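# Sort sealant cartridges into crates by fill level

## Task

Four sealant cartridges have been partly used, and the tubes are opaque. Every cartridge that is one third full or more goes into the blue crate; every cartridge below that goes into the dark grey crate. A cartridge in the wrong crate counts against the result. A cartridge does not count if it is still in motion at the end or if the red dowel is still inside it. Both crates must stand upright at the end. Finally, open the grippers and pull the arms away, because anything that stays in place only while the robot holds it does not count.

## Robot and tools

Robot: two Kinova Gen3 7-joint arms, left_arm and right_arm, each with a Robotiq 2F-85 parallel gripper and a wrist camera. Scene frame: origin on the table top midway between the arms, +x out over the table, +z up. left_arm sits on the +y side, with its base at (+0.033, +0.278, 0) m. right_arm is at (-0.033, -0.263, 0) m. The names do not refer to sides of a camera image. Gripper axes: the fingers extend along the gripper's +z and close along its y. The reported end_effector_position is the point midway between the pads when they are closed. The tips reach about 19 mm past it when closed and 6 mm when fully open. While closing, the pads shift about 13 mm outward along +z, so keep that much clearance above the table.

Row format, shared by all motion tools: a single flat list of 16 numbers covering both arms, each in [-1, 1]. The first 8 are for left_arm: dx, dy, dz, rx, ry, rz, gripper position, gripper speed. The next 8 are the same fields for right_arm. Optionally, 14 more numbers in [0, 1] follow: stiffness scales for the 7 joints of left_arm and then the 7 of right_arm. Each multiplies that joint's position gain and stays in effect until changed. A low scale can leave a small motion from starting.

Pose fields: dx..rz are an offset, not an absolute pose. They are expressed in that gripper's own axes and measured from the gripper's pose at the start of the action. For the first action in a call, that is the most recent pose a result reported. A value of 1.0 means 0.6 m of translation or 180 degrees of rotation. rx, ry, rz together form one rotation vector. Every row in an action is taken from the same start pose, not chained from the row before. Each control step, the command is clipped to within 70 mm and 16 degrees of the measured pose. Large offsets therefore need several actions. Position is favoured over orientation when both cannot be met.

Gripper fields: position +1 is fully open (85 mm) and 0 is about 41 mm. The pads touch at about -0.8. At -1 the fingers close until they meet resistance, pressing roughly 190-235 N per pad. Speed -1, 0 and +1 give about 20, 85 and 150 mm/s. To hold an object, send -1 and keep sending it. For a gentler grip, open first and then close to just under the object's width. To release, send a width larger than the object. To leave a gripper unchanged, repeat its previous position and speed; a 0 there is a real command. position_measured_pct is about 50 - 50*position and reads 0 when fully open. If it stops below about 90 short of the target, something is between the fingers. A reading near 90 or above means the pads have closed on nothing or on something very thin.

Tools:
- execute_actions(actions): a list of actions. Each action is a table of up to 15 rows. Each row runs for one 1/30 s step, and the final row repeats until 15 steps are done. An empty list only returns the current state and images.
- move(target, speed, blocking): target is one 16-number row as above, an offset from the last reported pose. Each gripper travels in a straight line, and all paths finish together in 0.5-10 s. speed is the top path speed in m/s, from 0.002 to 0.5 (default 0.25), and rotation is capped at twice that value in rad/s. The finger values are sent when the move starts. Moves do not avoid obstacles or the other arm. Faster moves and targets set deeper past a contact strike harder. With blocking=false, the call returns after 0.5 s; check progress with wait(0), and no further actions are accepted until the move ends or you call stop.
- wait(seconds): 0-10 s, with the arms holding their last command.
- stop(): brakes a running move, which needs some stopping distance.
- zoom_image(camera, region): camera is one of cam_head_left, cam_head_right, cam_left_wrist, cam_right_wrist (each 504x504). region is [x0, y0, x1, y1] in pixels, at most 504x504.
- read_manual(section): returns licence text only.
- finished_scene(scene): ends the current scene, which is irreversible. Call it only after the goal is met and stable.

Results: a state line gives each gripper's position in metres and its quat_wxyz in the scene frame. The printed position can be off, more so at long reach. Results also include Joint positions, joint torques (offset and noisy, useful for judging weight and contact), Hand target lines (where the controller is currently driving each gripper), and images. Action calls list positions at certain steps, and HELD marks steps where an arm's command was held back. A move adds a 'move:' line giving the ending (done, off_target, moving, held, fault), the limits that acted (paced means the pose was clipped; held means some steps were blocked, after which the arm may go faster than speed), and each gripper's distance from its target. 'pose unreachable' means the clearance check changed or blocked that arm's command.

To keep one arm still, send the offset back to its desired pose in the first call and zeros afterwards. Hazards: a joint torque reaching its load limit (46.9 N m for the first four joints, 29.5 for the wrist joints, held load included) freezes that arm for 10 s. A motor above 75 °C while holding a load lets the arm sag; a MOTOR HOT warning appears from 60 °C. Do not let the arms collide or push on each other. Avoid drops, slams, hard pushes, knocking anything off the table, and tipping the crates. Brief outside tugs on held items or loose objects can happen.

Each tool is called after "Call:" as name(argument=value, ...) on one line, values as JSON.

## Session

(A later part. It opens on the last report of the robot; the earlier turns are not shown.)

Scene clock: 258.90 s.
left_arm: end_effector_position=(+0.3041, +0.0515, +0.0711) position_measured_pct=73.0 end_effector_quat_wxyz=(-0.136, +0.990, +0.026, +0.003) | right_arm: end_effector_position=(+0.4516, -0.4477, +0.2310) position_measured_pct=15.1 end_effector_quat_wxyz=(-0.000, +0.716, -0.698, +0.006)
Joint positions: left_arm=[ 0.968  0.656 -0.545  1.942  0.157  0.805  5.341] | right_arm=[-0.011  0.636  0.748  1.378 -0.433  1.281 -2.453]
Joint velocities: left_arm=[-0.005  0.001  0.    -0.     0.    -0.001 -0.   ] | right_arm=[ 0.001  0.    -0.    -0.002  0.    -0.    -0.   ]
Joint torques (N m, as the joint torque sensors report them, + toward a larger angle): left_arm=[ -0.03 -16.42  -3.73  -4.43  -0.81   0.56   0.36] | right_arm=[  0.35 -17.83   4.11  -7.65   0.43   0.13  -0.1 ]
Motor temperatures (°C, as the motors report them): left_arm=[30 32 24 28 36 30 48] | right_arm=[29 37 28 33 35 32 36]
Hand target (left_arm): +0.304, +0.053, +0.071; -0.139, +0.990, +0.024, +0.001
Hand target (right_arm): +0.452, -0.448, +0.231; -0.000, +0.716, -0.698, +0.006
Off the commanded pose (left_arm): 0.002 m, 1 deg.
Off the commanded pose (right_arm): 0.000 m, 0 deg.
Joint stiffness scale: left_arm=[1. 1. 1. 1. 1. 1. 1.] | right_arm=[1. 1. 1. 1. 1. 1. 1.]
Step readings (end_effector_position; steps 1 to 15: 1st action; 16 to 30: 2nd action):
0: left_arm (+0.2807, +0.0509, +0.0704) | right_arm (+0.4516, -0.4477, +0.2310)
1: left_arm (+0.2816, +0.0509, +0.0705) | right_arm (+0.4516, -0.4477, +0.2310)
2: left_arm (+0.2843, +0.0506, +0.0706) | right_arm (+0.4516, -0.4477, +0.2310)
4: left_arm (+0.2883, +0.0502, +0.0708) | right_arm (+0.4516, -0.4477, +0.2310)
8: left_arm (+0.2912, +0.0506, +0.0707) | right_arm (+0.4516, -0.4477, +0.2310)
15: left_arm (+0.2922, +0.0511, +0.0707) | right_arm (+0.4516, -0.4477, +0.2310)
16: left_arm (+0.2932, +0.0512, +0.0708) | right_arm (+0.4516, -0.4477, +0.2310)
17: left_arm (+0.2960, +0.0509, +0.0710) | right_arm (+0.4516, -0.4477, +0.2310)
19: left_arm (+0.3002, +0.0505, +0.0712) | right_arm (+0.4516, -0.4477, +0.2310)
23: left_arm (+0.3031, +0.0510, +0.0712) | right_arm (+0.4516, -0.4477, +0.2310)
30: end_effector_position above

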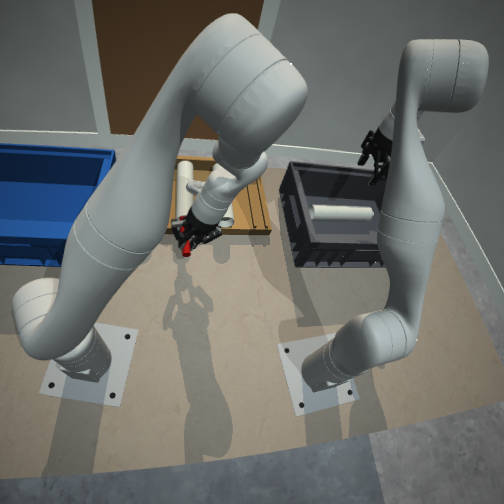

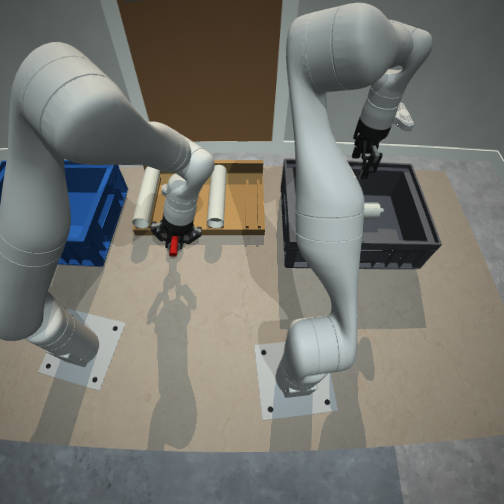

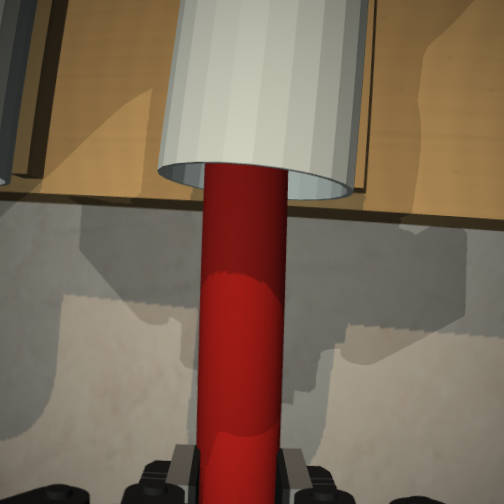

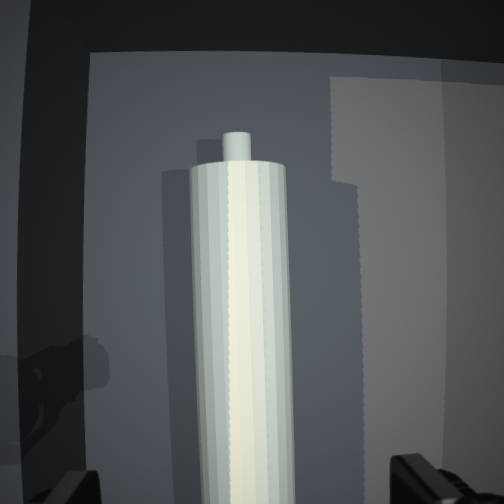

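Call:
execute_actions(actions=[[[0.02,0.0,0.001,0,0,0,-1,0.5,0,0,0,0,0,0,0.7,0]],[[0.02,0.0,0.001,0,0,0,-1,0.5,0,0,0,0,0,0,0.7,0]]])

Scene clock: 263.13 s.
left_arm: end_effector_position=(+0.3290, +0.0512, +0.0720) position_measured_pct=73.0 end_effector_quat_wxyz=(-0.132, +0.991, +0.031, +0.009) | right_arm: end_effector_position=(+0.4516, -0.4477, +0.2310) position_measured_pct=15.1 end_effector_quat_wxyz=(-0.000, +0.716, -0.698, +0.006)
Joint positions: left_arm=[ 0.921  0.672 -0.545  1.897  0.157  0.812  5.314] | right_arm=[-0.011  0.636  0.748  1.378 -0.433  1.281 -2.453]
Joint velocities: left_arm=[-0.005  0.002  0.001 -0.    -0.     0.    -0.   ] | right_arm=[-0.     0.    -0.     0.     0.    -0.001 -0.001]
Joint torques (N m, as the joint torque sensors report them, + toward a larger angle): left_arm=[ -0.77 -16.69  -3.75  -4.78  -0.78   0.42   0.31] | right_arm=[  0.95 -16.95   4.14  -7.48   0.28  -0.15   0.31]
Motor temperatures (°C, as the motors report them): left_arm=[30 32 24 28 36 30 48] | right_arm=[29 37 28 33 35 32 36]
Hand target (left_arm): +0.329, +0.052, +0.071; -0.134, +0.991, +0.029, +0.006
Hand target (right_arm): +0.452, -0.448, +0.231; -0.000, +0.716, -0.698, +0.006
Off the commanded pose (left_arm): 0.001 m, 0 deg.
Off the commanded pose (right_arm): 0.000 m, 0 deg.
Joint stiffness scale: left_arm=[1. 1. 1. 1. 1. 1. 1.] | right_arm=[1. 1. 1. 1. 1. 1. 1.]
Step readings (end_effector_position; steps 1 to 15: 1st action; 16 to 30: 2nd action):
0: left_arm (+0.3043, +0.0517, +0.0711) | right_arm (+0.4516, -0.4477, +0.2310)
1: left_arm (+0.3053, +0.0516, +0.0712) | right_arm (+0.4516, -0.4477, +0.2310)
2: left_arm (+0.3081, +0.0511, +0.0714) | right_arm (+0.4516, -0.4477, +0.2310)
4: left_arm (+0.3126, +0.0503, +0.0717) | right_arm (+0.4516, -0.4477, +0.2310)
8: left_arm (+0.3157, +0.0506, +0.0716) | right_arm (+0.4516, -0.4477, +0.2310)
15: left_arm (+0.3165, +0.0513, +0.0715) | right_arm (+0.4516, -0.4477, +0.2310)
16: left_arm (+0.3176, +0.0512, +0.0716) | right_arm (+0.4516, -0.4477, +0.2310)
17: left_arm (+0.3205, +0.0508, +0.0718) | right_arm (+0.4516, -0.4477, +0.2310)
19: left_arm (+0.3251, +0.0501, +0.0722) | right_arm (+0.4516, -0.4477, +0.2310)
23: left_arm (+0.3282, +0.0505, +0.0722) | right_arm (+0.4516, -0.4477, +0.2310)
30: end_effector_position above

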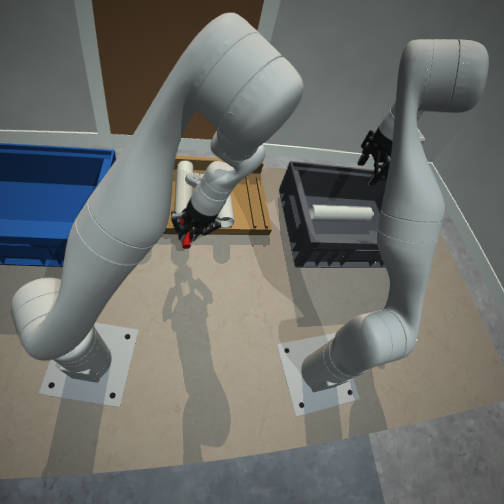

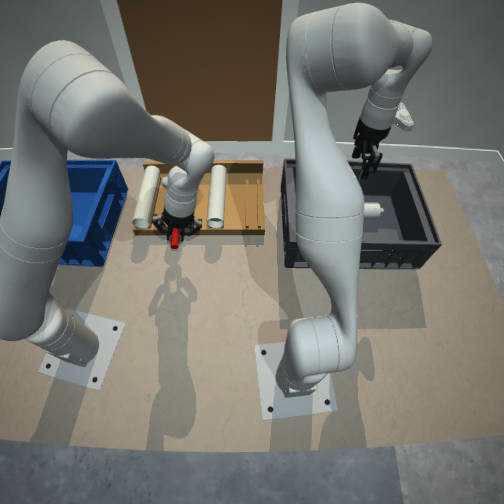

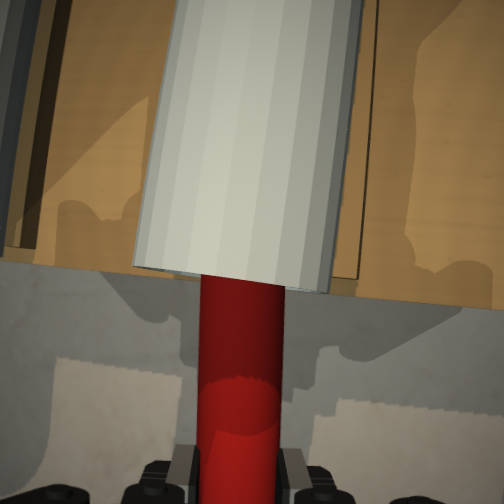

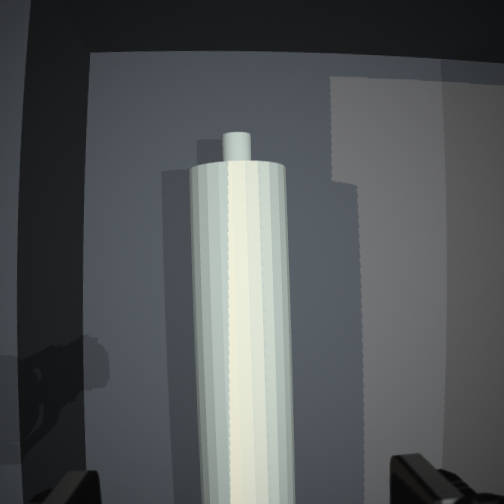

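Call:
execute_actions(actions=[[[0.02,0.0,0.001,0,0,0,-1,0.5,0,0,0,0,0,0,0.7,0]],[[0.015,0.0,0.001,0,0,0,-1,0.5,0,0,0,0,0,0,0.7,0]]])

Scene clock: 268.33 s.
left_arm: end_effector_position=(+0.3511, +0.0513, +0.0733) position_measured_pct=73.0 end_effector_quat_wxyz=(-0.128, +0.991, +0.036, +0.015) | right_arm: end_effector_position=(+0.4516, -0.4477, +0.2310) position_measured_pct=15.1 end_effector_quat_wxyz=(-0.000, +0.716, -0.698, +0.006)
Joint positions: left_arm=[ 0.882  0.686 -0.545  1.857  0.157  0.819  5.294] | right_arm=[-0.011  0.636  0.748  1.378 -0.433  1.281 -2.453]
Joint velocities: left_arm=[-0.004  0.    -0.    -0.     0.     0.    -0.001] | right_arm=[ 0.001 -0.    -0.    -0.001  0.     0.     0.   ]
Joint torques (N m, as the joint torque sensors report them, + toward a larger angle): left_arm=[ -0.28 -17.28  -4.05  -4.97  -0.55   0.41   0.29] | right_arm=[  0.58 -17.48   4.67  -7.91   0.01  -0.18   0.64]
Motor temperatures (°C, as the motors report them): left_arm=[30 32 24 28 36 30 48] | right_arm=[29 37 28 33 35 32 36]
Hand target (left_arm): +0.351, +0.052, +0.072; -0.130, +0.991, +0.033, +0.012
Hand target (right_arm): +0.452, -0.448, +0.231; -0.000, +0.716, -0.698, +0.006
Off the commanded pose (left_arm): 0.001 m, 0 deg.
Off the commanded pose (right_arm): 0.000 m, 0 deg.
Joint stiffness scale: left_arm=[1. 1. 1. 1. 1. 1. 1.] | right_arm=[1. 1. 1. 1. 1. 1. 1.]
Step readings (end_effector_position; steps 1 to 15: 1st action; 16 to 30: 2nd action):
0: left_arm (+0.3291, +0.0513, +0.0720) | right_arm (+0.4516, -0.4477, +0.2310)
1: left_arm (+0.3301, +0.0513, +0.0721) | right_arm (+0.4516, -0.4477, +0.2310)
2: left_arm (+0.3330, +0.0509, +0.0724) | right_arm (+0.4516, -0.4477, +0.2310)
4: left_arm (+0.3377, +0.0501, +0.0728) | right_arm (+0.4516, -0.4477, +0.2310)
8: left_arm (+0.3407, +0.0505, +0.0728) | right_arm (+0.4516, -0.4477, +0.2310)
15: left_arm (+0.3415, +0.0513, +0.0726) | right_arm (+0.4516, -0.4477, +0.2310)
16: left_arm (+0.3424, +0.0513, +0.0727) | right_arm (+0.4516, -0.4477, +0.2310)
17: left_arm (+0.3448, +0.0509, +0.0730) | right_arm (+0.4516, -0.4477, +0.2310)
19: left_arm (+0.3483, +0.0504, +0.0733) | right_arm (+0.4516, -0.4477, +0.2310)
23: left_arm (+0.3505, +0.0508, +0.0733) | right_arm (+0.4516, -0.4477, +0.2310)
30: end_effector_position above

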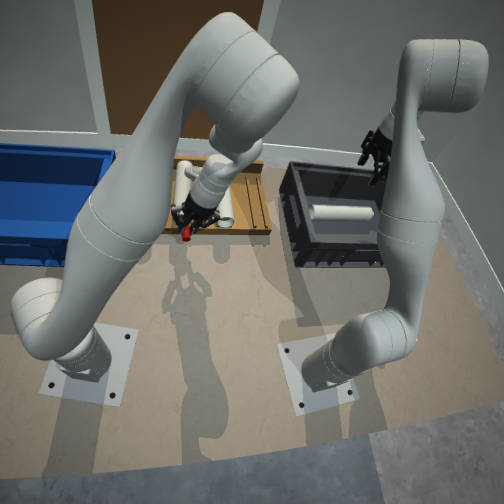

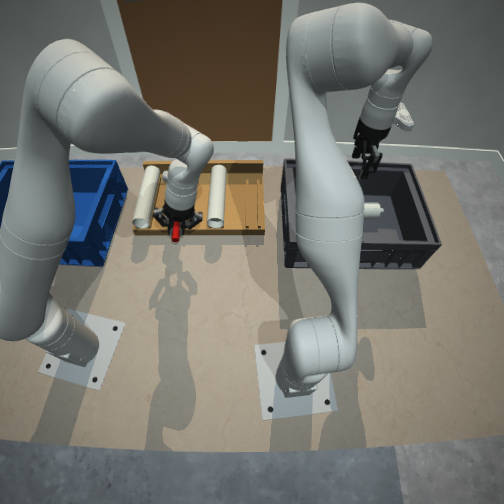

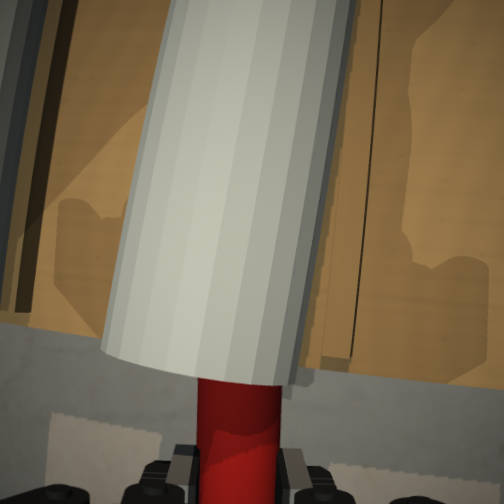

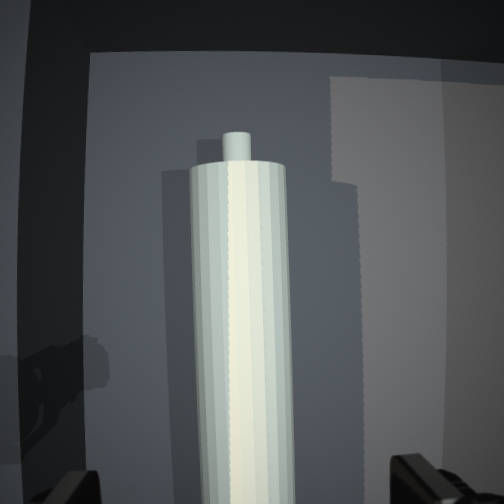

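Call:
move(target=[-0.3,-0.01,0.004,0,0,0,-1,0.5,0,0,0,0,0,0,0.7,0], speed=0.15)

Scene clock: 278.63 s.
left_arm: end_effector_position=(+0.1739, +0.0485, +0.0654) position_measured_pct=73.0 end_effector_quat_wxyz=(-0.132, +0.991, +0.034, +0.015) | right_arm: end_effector_position=(+0.4516, -0.4477, +0.2310) position_measured_pct=15.1 end_effector_quat_wxyz=(-0.000, +0.716, -0.698, +0.006)
Joint positions: left_arm=[ 1.271  0.56  -0.516  2.185  0.167  0.681  5.637] | right_arm=[-0.011  0.636  0.748  1.378 -0.433  1.281 -2.453]
Joint velocities: left_arm=[0.011 0.    0.002 0.    0.    0.001 0.   ] | right_arm=[-0.001  0.001  0.    -0.002  0.     0.    -0.001]
Joint torques (N m, as the joint torque sensors report them, + toward a larger angle): left_arm=[  0.14 -13.64  -2.75  -3.39  -0.56   0.72   0.07] | right_arm=[  0.23 -17.12   4.26  -7.7    0.26   0.03   0.24]
Motor temperatures (°C, as the motors report them): left_arm=[30 32 24 28 36 30 48] | right_arm=[29 37 28 33 35 32 36]
Hand target (left_arm): +0.171, +0.046, +0.065; -0.128, +0.991, +0.036, +0.014
Hand target (right_arm): +0.452, -0.448, +0.231; -0.000, +0.716, -0.698, +0.006
Off the commanded pose (left_arm): 0.004 m, 1 deg.
Off the commanded pose (right_arm): 0.000 m, 0 deg.
Joint stiffness scale: left_arm=[1. 1. 1. 1. 1. 1. 1.] | right_arm=[1. 1. 1. 1. 1. 1. 1.]
move: off_target (left_arm)

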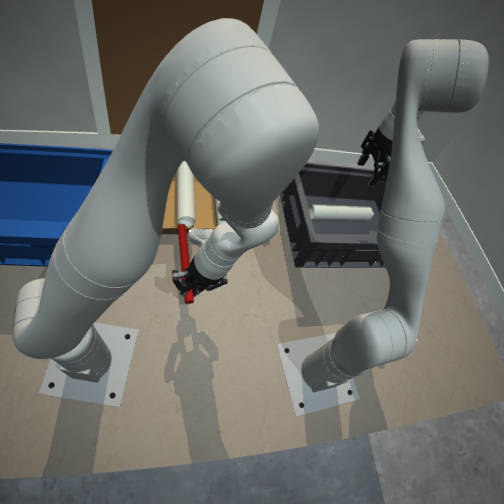

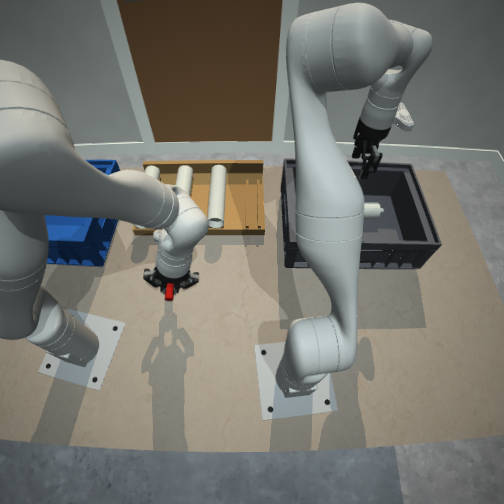

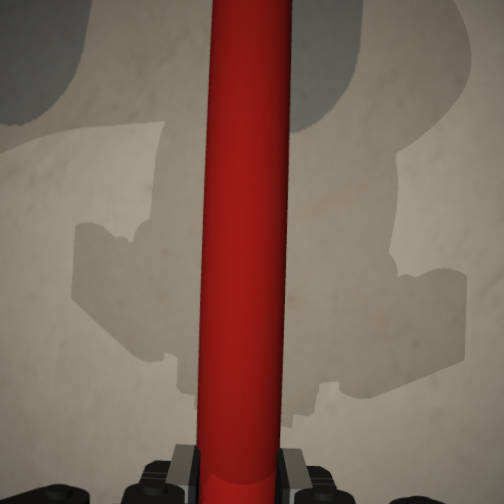

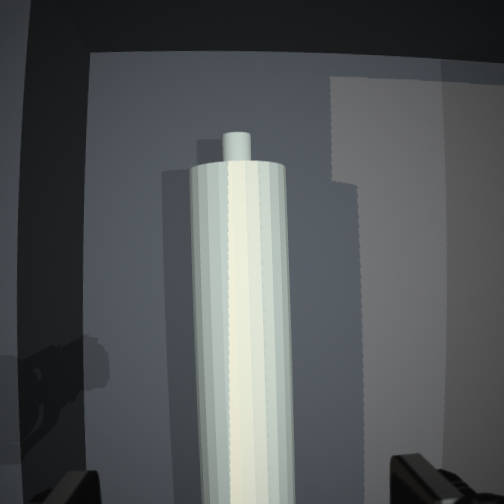

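Call:
move(target=[-0.015,-0.1747,0.0405,0.094,-0.006,0.025,-1,0.5,-0.581,-0.098,0.05,0,0,-0.492,1,0], speed=0.2)

Scene clock: 303.13 s.
left_arm: end_effector_position=(+0.1578, +0.1509, +0.0679) position_measured_pct=73.0 end_effector_quat_wxyz=(-0.270, +0.963, -0.001, -0.005) | right_arm: end_effector_position=(+0.5022, -0.0971, +0.2003) position_measured_pct=0.0 end_effector_quat_wxyz=(-0.001, +1.000, -0.006, +0.007)
Joint positions: left_arm=[ 1.285  0.638 -0.555  2.277  0.028  0.769  5.637] | right_arm=[-0.45   0.688  0.375  1.256 -0.249  1.229 -1.749]
Joint velocities: left_arm=[-0.     0.     0.001  0.     0.    -0.    -0.   ] | right_arm=[-0.004  0.004 -0.     0.001 -0.001  0.     0.001]
Joint torques (N m, as the joint torque sensors report them, + toward a larger angle): left_arm=[ -0.29 -12.65  -2.78  -1.49  -0.73   1.33   0.12] | right_arm=[ -0.12 -20.06   2.56  -8.7    0.29   0.65   0.43]
Motor temperatures (°C, as the motors report them): left_arm=[30 32 24 28 36 30 48] | right_arm=[29 37 28 33 35 32 36]
Hand target (left_arm): +0.158, +0.155, +0.069; -0.276, +0.961, -0.002, -0.004
Hand target (right_arm): +0.501, -0.097, +0.199; +0.002, +1.000, +0.000, +0.005
Off the commanded pose (left_arm): 0.005 m, 1 deg.
Off the commanded pose (right_arm): 0.002 m, 1 deg.
Joint stiffness scale: left_arm=[1. 1. 1. 1. 1. 1. 1.] | right_arm=[1. 1. 1. 1. 1. 1. 1.]
move: off_target (left_arm)

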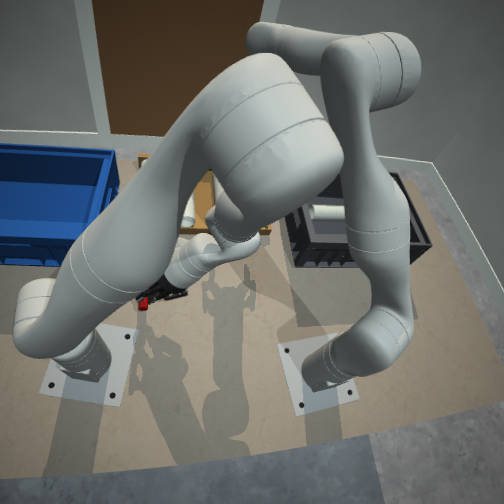

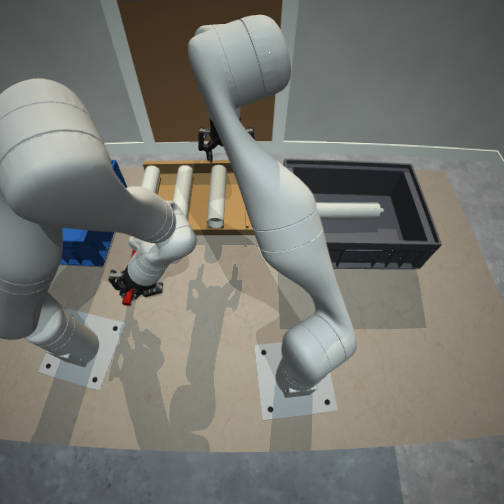

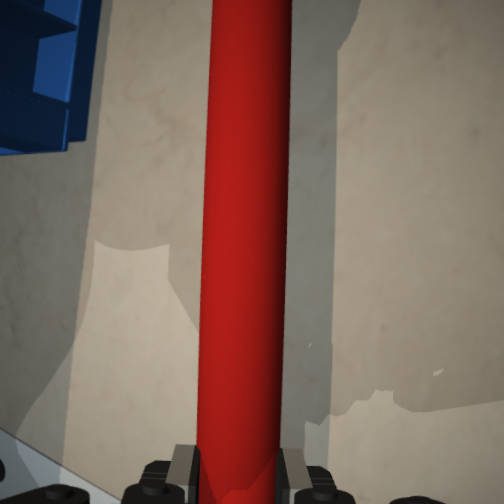

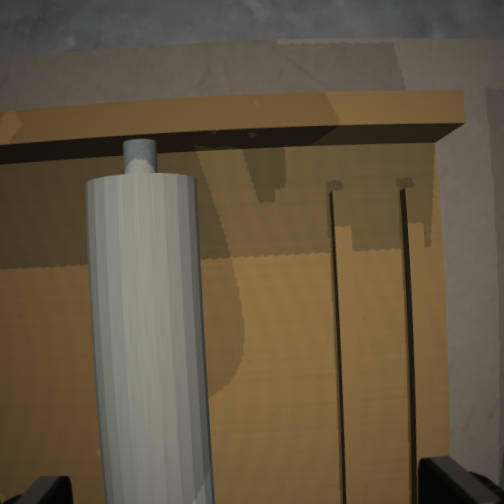

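Call:
execute_actions(actions=[[[0.03,-0.012,0.005,0,0,0,-1,0.5,0,0,0,0,0,0,1,0]],[[0.02,-0.002,0.001,0,0,0,-1,0.5,0,0,0,0,0,0,1,0]],[[0.02,-0.002,0.001,0,0,0,-1,0.5,0,0,0,0,0,0,1,0]]])

Scene clock: 312.83 s.
left_arm: end_effector_position=(+0.1884, +0.1590, +0.0686) position_measured_pct=73.0 end_effector_quat_wxyz=(-0.266, +0.964, +0.008, -0.011) | right_arm: end_effector_position=(+0.5021, -0.0969, +0.2001) position_measured_pct=0.0 end_effector_quat_wxyz=(-0.001, +1.000, -0.006, +0.006)
Joint positions: left_arm=[ 1.186  0.644 -0.577  2.253  0.004  0.761  5.563] | right_arm=[-0.451  0.688  0.375  1.255 -0.249  1.229 -1.749]
Joint velocities: left_arm=[-0.006  0.001  0.003 -0.    -0.003 -0.     0.   ] | right_arm=[ 0.    -0.     0.     0.001  0.001 -0.    -0.001]
Joint torques (N m, as the joint torque sensors report them, + toward a larger angle): left_arm=[ -0.11 -12.9   -2.67  -1.71  -0.73   1.34   0.03] | right_arm=[  0.59 -20.27   2.73  -8.48   0.21   0.11  -0.04]
Motor temperatures (°C, as the motors report them): left_arm=[30 32 24 28 36 30 48] | right_arm=[29 37 28 33 35 32 36]
Hand target (left_arm): +0.192, +0.160, +0.069; -0.268, +0.963, +0.005, -0.009
Hand target (right_arm): +0.502, -0.097, +0.200; -0.001, +1.000, -0.006, +0.006
Off the commanded pose (left_arm): 0.004 m, 0 deg.
Off the commanded pose (right_arm): 0.000 m, 0 deg.
Joint stiffness scale: left_arm=[1. 1. 1. 1. 1. 1. 1.] | right_arm=[1. 1. 1. 1. 1. 1. 1.]
Step readings (end_effector_position; steps 1 to 15: 1st action; 16 to 30: 2nd action; 31 to 45: 3rd action):
0: left_arm (+0.1578, +0.1509, +0.0678) | right_arm (+0.5021, -0.0969, +0.2001)
1: left_arm (+0.1584, +0.1514, +0.0680) | right_arm (+0.5021, -0.0969, +0.2001)
2: left_arm (+0.1615, +0.1530, +0.0683) | right_arm (+0.5021, -0.0969, +0.2001)
4: left_arm (+0.1674, +0.1560, +0.0689) | right_arm (+0.5021, -0.0969, +0.2001)
8: left_arm (+0.1705, +0.1579, +0.0691) | right_arm (+0.5021, -0.0969, +0.2001)
15: left_arm (+0.1713, +0.1585, +0.0691) | right_arm (+0.5021, -0.0969, +0.2001)
16: left_arm (+0.1720, +0.1585, +0.0690) | right_arm (+0.5021, -0.0969, +0.2001)
17: left_arm (+0.1741, +0.1584, +0.0690) | right_arm (+0.5021, -0.0969, +0.2001)
19: left_arm (+0.1772, +0.1582, +0.0690) | right_arm (+0.5021, -0.0969, +0.2001)
23: left_arm (+0.1791, +0.1584, +0.0689) | right_arm (+0.5021, -0.0969, +0.2001)
30: left_arm (+0.1798, +0.1588, +0.0689) | right_arm (+0.5021, -0.0969, +0.2001)
31: left_arm (+0.1805, +0.1588, +0.0688) | right_arm (+0.5021, -0.0969, +0.2001)
32: left_arm (+0.1826, +0.1586, +0.0688) | right_arm (+0.5021, -0.0969, +0.2001)
34: left_arm (+0.1858, +0.1584, +0.0687) | right_arm (+0.5021, -0.0969, +0.2001)
38: left_arm (+0.1877, +0.1585, +0.0686) | right_arm (+0.5021, -0.0969, +0.2001)
45: end_effector_position above

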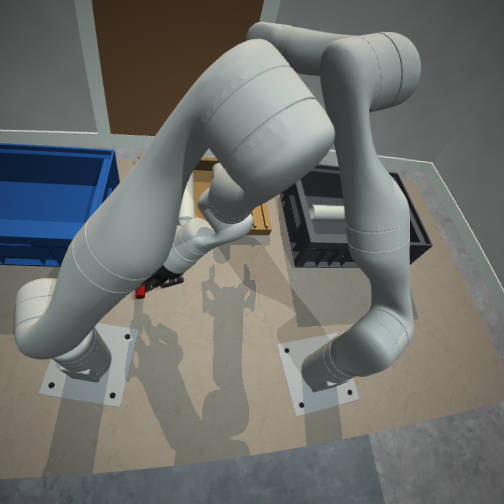

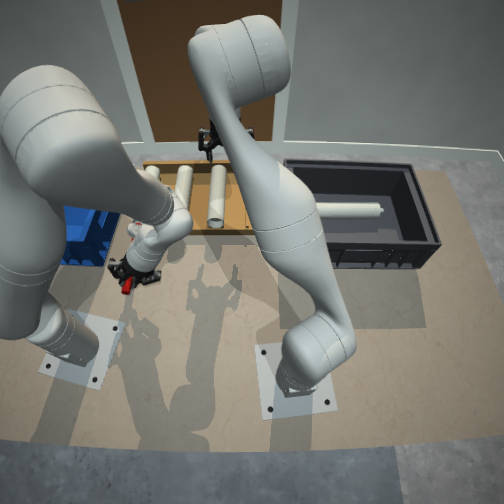

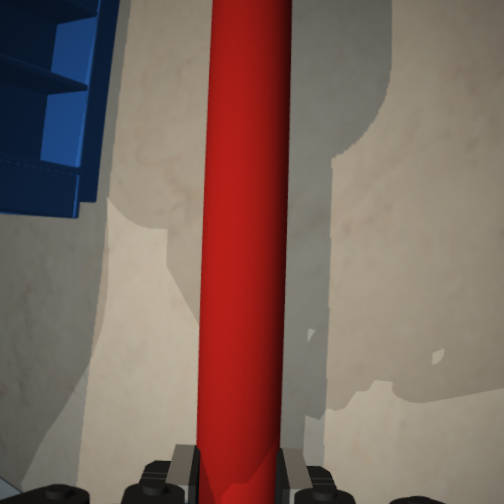

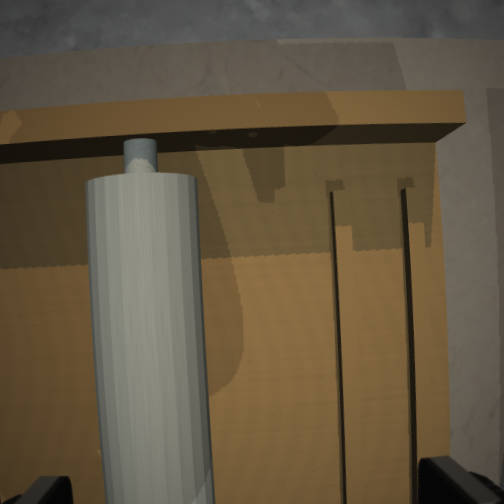

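Call:
execute_actions(actions=[[[0.022,0,-0.001,0,0,0.003,-1,0.5,0,0,0,0,0,0,1,0]],[[0.022,0,-0.001,0,0,0.003,-1,0.5,0,0,0,0,0,0,1,0]],[[0.022,0,-0.001,0,0,0.003,-1,0.5,0,0,0,0,0,0,1,0]],[[0.022,0,-0.001,0,0,0.003,-1,0.5,0,0,0,0,0,0,1,0]]])

Scene clock: 319.60 s.
left_arm: end_effector_position=(+0.2283, +0.1530, +0.0675) position_measured_pct=73.0 end_effector_quat_wxyz=(-0.255, +0.967, +0.002, -0.019) | right_arm: end_effector_position=(+0.5021, -0.0969, +0.2001) position_measured_pct=0.0 end_effector_quat_wxyz=(-0.001, +1.000, -0.006, +0.006)
Joint positions: left_arm=[ 1.076  0.662 -0.577  2.176 -0.006  0.779  5.461] | right_arm=[-0.451  0.688  0.375  1.255 -0.249  1.229 -1.749]
Joint velocities: left_arm=[-0.004  0.003  0.    -0.002 -0.     0.001 -0.001] | right_arm=[ 0.    -0.     0.001  0.001  0.     0.    -0.001]
Joint torques (N m, as the joint torque sensors report them, + toward a larger angle): left_arm=[ -1.54 -13.69  -4.63  -5.55  -2.06  -0.77  -0.05] | right_arm=[  0.13 -19.83   2.52  -8.36   0.18   0.3    0.25]
Motor temperatures (°C, as the motors report them): left_arm=[30 32 24 28 36 30 48] | right_arm=[29 37 28 33 35 32 36]
Hand target (left_arm): +0.234, +0.152, +0.068; -0.255, +0.967, -0.001, -0.015
Hand target (right_arm): +0.502, -0.097, +0.200; -0.001, +1.000, -0.006, +0.006
Off the commanded pose (left_arm): 0.006 m, 1 deg.
Off the commanded pose (right_arm): 0.000 m, 0 deg.
Joint stiffness scale: left_arm=[1. 1. 1. 1. 1. 1. 1.] | right_arm=[1. 1. 1. 1. 1. 1. 1.]
Step readings (end_effector_position; steps 1 to 15: 1st action; 16 to 30: 2nd action; 31 to 45: 3rd action; 46 to 60: 4th action):
0: left_arm (+0.1885, +0.1591, +0.0686) | right_arm (+0.5021, -0.0969, +0.2001)
1: left_arm (+0.1894, +0.1589, +0.0686) | right_arm (+0.5021, -0.0969, +0.2001)
2: left_arm (+0.1921, +0.1581, +0.0685) | right_arm (+0.5021, -0.0969, +0.2001)
4: left_arm (+0.1961, +0.1567, +0.0683) | right_arm (+0.5021, -0.0969, +0.2001)
8: left_arm (+0.1987, +0.1562, +0.0681) | right_arm (+0.5021, -0.0969, +0.2001)
15: left_arm (+0.1995, +0.1566, +0.0680) | right_arm (+0.5021, -0.0969, +0.2001)
16: left_arm (+0.2004, +0.1564, +0.0681) | right_arm (+0.5021, -0.0969, +0.2001)
17: left_arm (+0.2031, +0.1556, +0.0680) | right_arm (+0.5021, -0.0969, +0.2001)
19: left_arm (+0.2073, +0.1541, +0.0678) | right_arm (+0.5021, -0.0969, +0.2001)
23: left_arm (+0.2100, +0.1536, +0.0676) | right_arm (+0.5021, -0.0969, +0.2001)
30: left_arm (+0.2106, +0.1541, +0.0675) | right_arm (+0.5021, -0.0969, +0.2001)
31: left_arm (+0.2115, +0.1539, +0.0675) | right_arm (+0.5021, -0.0969, +0.2001)
32: left_arm (+0.2143, +0.1531, +0.0675) | right_arm (+0.5021, -0.0969, +0.2001)
34: left_arm (+0.2186, +0.1515, +0.0673) | right_arm (+0.5021, -0.0969, +0.2001)
38: left_arm (+0.2207, +0.1517, +0.0673) | right_arm (+0.5021, -0.0969, +0.2001)
45: left_arm (+0.2208, +0.1525, +0.0673) | right_arm (+0.5021, -0.0969, +0.2001)
46: left_arm (+0.2215, +0.1525, +0.0674) | right_arm (+0.5021, -0.0969, +0.2001)
47: left_arm (+0.2228, +0.1528, +0.0677) | right_arm (+0.5021, -0.0969, +0.2001)
49: left_arm (+0.2256, +0.1525, +0.0677) | right_arm (+0.5021, -0.0969, +0.2001)
53: left_arm (+0.2275, +0.1528, +0.0676) | right_arm (+0.5021, -0.0969, +0.2001)
60: end_effector_position above

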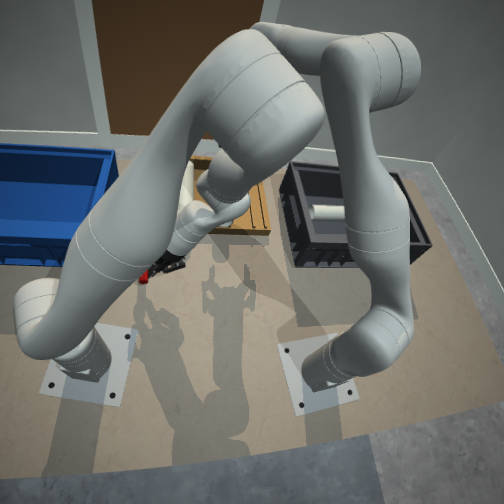

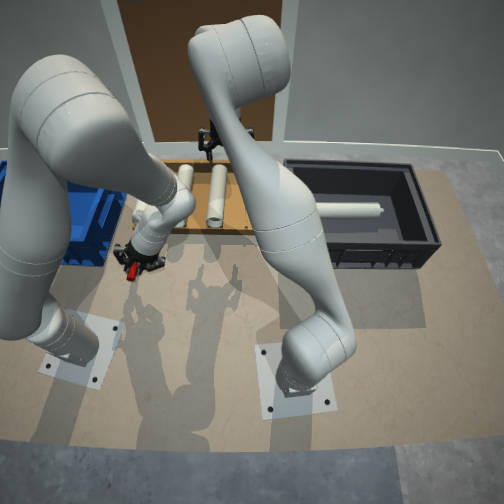

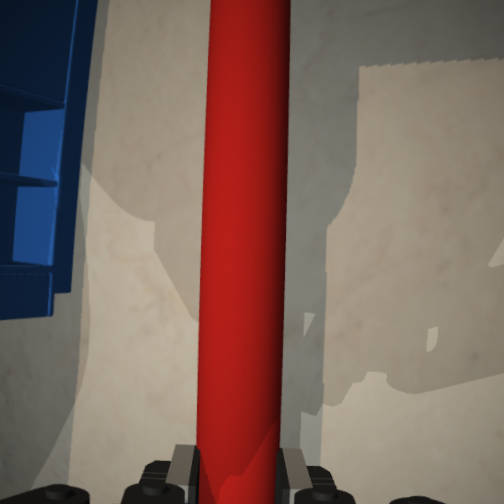

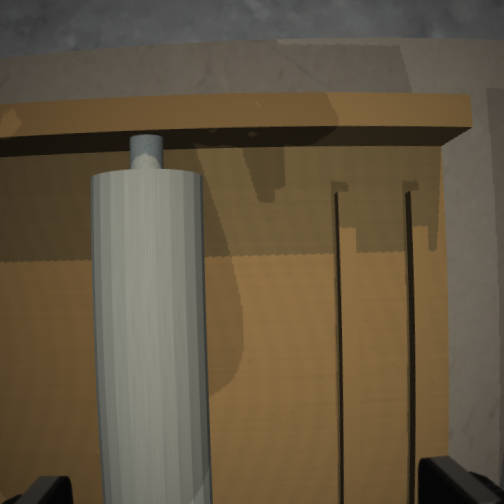

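Call:
move(target=[-0.11,0,0,0,0,0,-1,0.5,0,0,0,0,0,0,1,0], speed=0.15)

Call:
move(target=[-0.01,0.03,0.056,0,0,0,-1,0.5,0,0,0,0,0,0,1,0], speed=0.1)

Scene clock: 339.57 s.
left_arm: end_effector_position=(+0.1649, +0.1546, +0.0705) position_measured_pct=73.0 end_effector_quat_wxyz=(-0.259, +0.966, +0.000, -0.019) | right_arm: end_effector_position=(+0.5021, -0.0969, +0.2001) position_measured_pct=0.0 end_effector_quat_wxyz=(-0.001, +1.000, -0.006, +0.006)
Joint positions: left_arm=[ 1.222  0.615 -0.548  2.281  0.024  0.765  5.585] | right_arm=[-0.451  0.688  0.375  1.255 -0.249  1.229 -1.749]
Joint velocities: left_arm=[ 0.012 -0.002 -0.    -0.     0.004  0.    -0.001] | right_arm=[-0.    -0.     0.    -0.001  0.     0.001  0.001]
Joint torques (N m, as the joint torque sensors report them, + toward a larger angle): left_arm=[ -0.41 -12.29  -2.82  -1.75  -0.81   1.37   0.1 ] | right_arm=[  0.16 -20.26   2.52  -8.88  -0.1    0.09   0.13]
Motor temperatures (°C, as the motors report them): left_arm=[30 32 24 28 36 30 48] | right_arm=[29 37 28 33 35 32 36]
Hand target (left_arm): +0.162, +0.152, +0.070; -0.255, +0.967, +0.002, -0.019
Hand target (right_arm): +0.502, -0.097, +0.200; -0.001, +1.000, -0.006, +0.006
Off the commanded pose (left_arm): 0.004 m, 1 deg.
Off the commanded pose (right_arm): 0.000 m, 0 deg.
Joint stiffness scale: left_arm=[1. 1. 1. 1. 1. 1. 1.] | right_arm=[1. 1. 1. 1. 1. 1. 1.]
move: off_target (left_arm)

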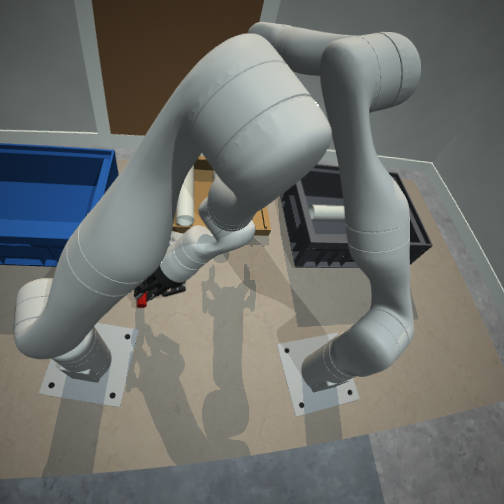

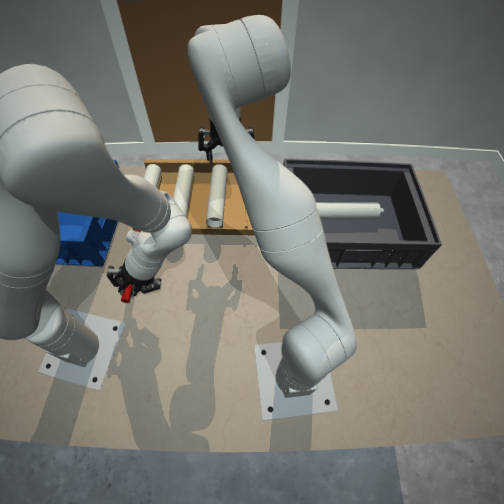

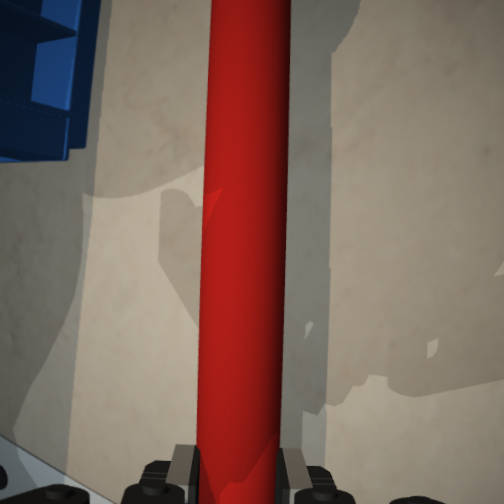

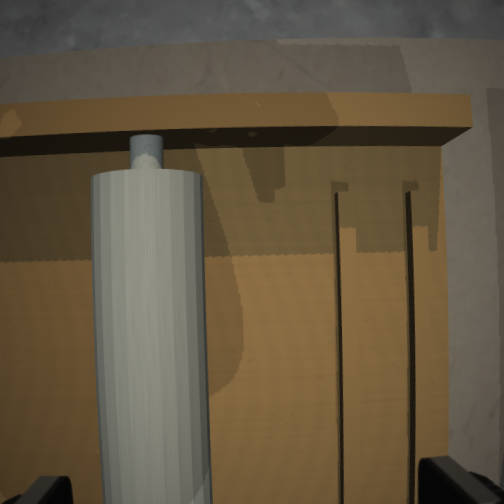

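Scene clock: 340.47 s.
left_arm: end_effector_position=(+0.1596, +0.1554, +0.0345) position_measured_pct=73.0 end_effector_quat_wxyz=(-0.259, +0.966, -0.001, -0.017) | right_arm: end_effector_position=(+0.5021, -0.0969, +0.2001) position_measured_pct=0.0 end_effector_quat_wxyz=(-0.001, +1.000, -0.006, +0.006)
Joint positions: left_arm=[ 1.194  0.717 -0.49   2.307  0.071  0.639  5.585] | right_arm=[-0.451  0.688  0.375  1.255 -0.249  1.229 -1.749]
Joint velocities: left_arm=[-0.006  0.006  0.004  0.     0.    -0.001  0.   ] | right_arm=[-0.     0.     0.001  0.001 -0.     0.002  0.001]
Joint torques (N m, as the joint torque sensors report them, + toward a larger angle): left_arm=[  0.21 -13.58  -2.13  -0.59  -0.59   1.41   0.18] | right_arm=[  0.35 -20.06   2.79  -8.12   0.15   0.31   0.11]
Motor temperatures (°C, as the motors report them): left_arm=[30 32 24 28 36 30 48] | right_arm=[29 37 28 33 35 32 36]
Hand target (left_arm): +0.158, +0.156, +0.033; -0.259, +0.966, +0.000, -0.019
Hand target (right_arm): +0.502, -0.097, +0.200; -0.001, +1.000, -0.006, +0.006
Off the commanded pose (left_arm): 0.003 m, 0 deg.
Off the commanded pose (right_arm): 0.000 m, 0 deg.
Joint stiffness scale: left_arm=[1. 1. 1. 1. 1. 1. 1.] | right_arm=[1. 1. 1. 1. 1. 1. 1.]
move: done

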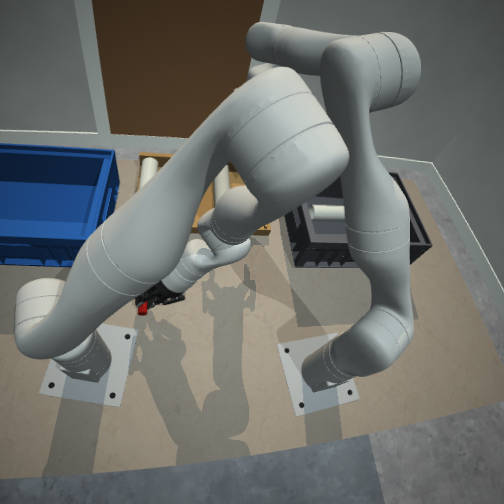

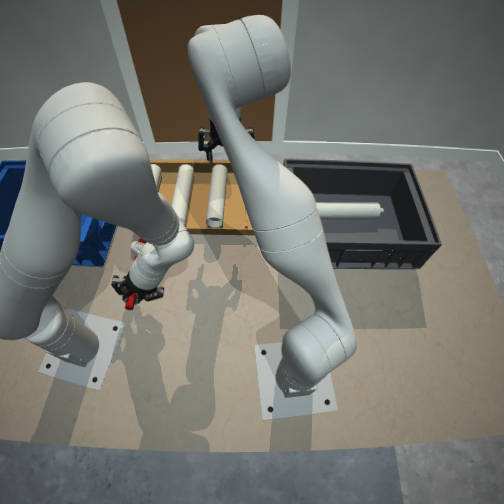

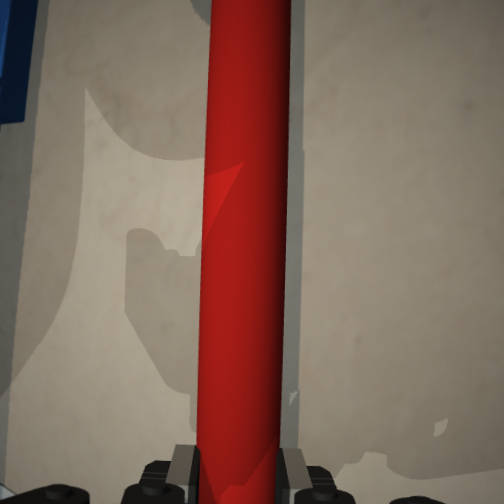

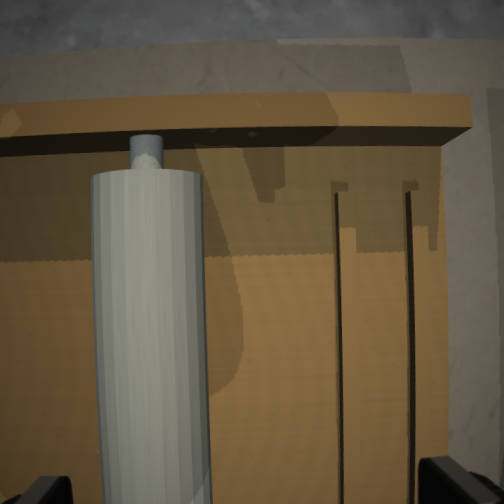

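Release the dowel (open partially), then back off along the gripper axis.

Call:
execute_actions(actions=[[[0,0,0,0,0,0,-0.1,0.5,0,0,0,0,0,0,1,0]],[[0,0,-0.1,0,0,0,-0.1,0.5,0,0,0,0,0,0,1,0]]])

Scene clock: 344.90 s.
left_arm: end_effector_position=(+0.1591, +0.1269, +0.0832) position_measured_pct=54.8 end_effector_quat_wxyz=(-0.260, +0.965, -0.001, -0.021) | right_arm: end_effector_position=(+0.5021, -0.0969, +0.2001) position_measured_pct=0.0 end_effector_quat_wxyz=(-0.001, +1.000, -0.006, +0.006)
Joint positions: left_arm=[ 1.257  0.599 -0.523  2.199  0.029  0.875  5.636] | right_arm=[-0.451  0.688  0.375  1.255 -0.249  1.229 -1.749]
Joint velocities: left_arm=[ 0.028 -0.041 -0.006 -0.019  0.     0.019  0.   ] | right_arm=[ 0.001 -0.     0.    -0.002  0.001  0.001 -0.002]
Joint torques (N m, as the joint torque sensors report them, + toward a larger angle): left_arm=[ -0.17 -12.85  -2.65  -2.07  -0.81   1.2    0.17] | right_arm=[  0.58 -20.08   2.97  -7.87   0.38   0.47   0.37]
Motor temperatures (°C, as the motors report them): left_arm=[30 32 24 28 36 30 48] | right_arm=[29 37 28 33 35 32 36]
Hand target (left_arm): +0.161, +0.126, +0.086; -0.259, +0.966, -0.001, -0.017
Hand target (right_arm): +0.502, -0.097, +0.200; -0.001, +1.000, -0.006, +0.006
Off the commanded pose (left_arm): 0.004 m, 0 deg.
Off the commanded pose (right_arm): 0.000 m, 0 deg.
Joint stiffness scale: left_arm=[1. 1. 1. 1. 1. 1. 1.] | right_arm=[1. 1. 1. 1. 1. 1. 1.]
Step readings (end_effector_position; steps 1 to 15: 1st action; 16 to 30: 2nd action):
0: left_arm (+0.1596, +0.1556, +0.0344) | right_arm (+0.5021, -0.0969, +0.2001)
1: left_arm (+0.1596, +0.1556, +0.0344) | right_arm (+0.5021, -0.0969, +0.2001)
2: left_arm (+0.1596, +0.1556, +0.0344) | right_arm (+0.5021, -0.0969, +0.2001)
4: left_arm (+0.1596, +0.1556, +0.0344) | right_arm (+0.5021, -0.0969, +0.2001)
8: left_arm (+0.1596, +0.1556, +0.0344) | right_arm (+0.5021, -0.0969, +0.2001)
15: left_arm (+0.1596, +0.1556, +0.0344) | right_arm (+0.5021, -0.0969, +0.2001)
16: left_arm (+0.1594, +0.1554, +0.0348) | right_arm (+0.5021, -0.0969, +0.2001)
17: left_arm (+0.1585, +0.1547, +0.0373) | right_arm (+0.5021, -0.0969, +0.2001)
19: left_arm (+0.1575, +0.1512, +0.0484) | right_arm (+0.5021, -0.0969, +0.2001)
23: left_arm (+0.1582, +0.1386, +0.0737) | right_arm (+0.5021, -0.0969, +0.2001)
30: end_effector_position above

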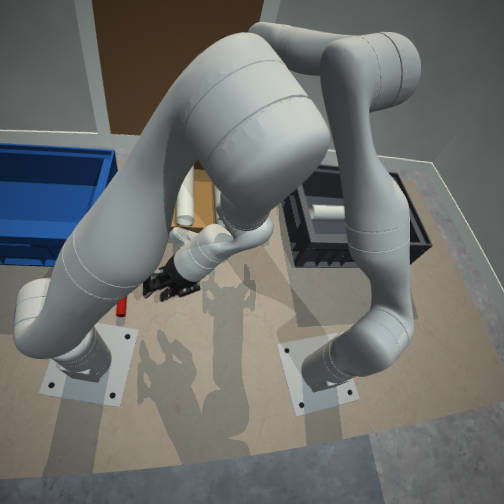

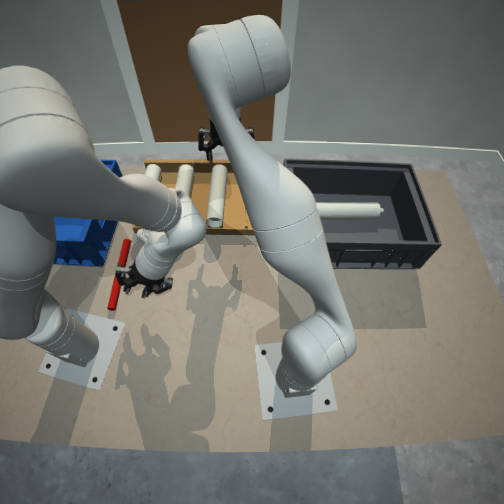

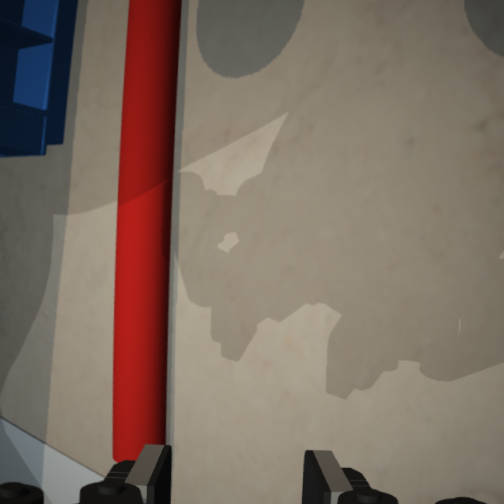

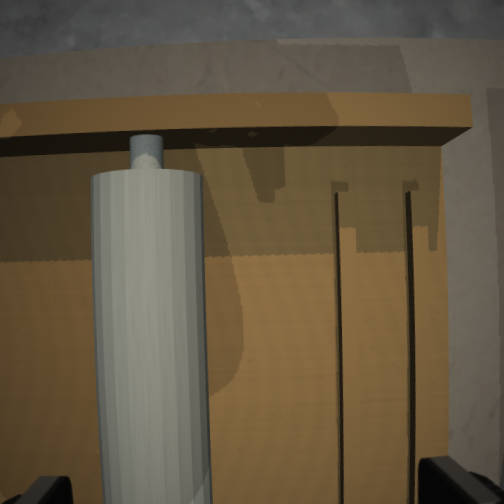

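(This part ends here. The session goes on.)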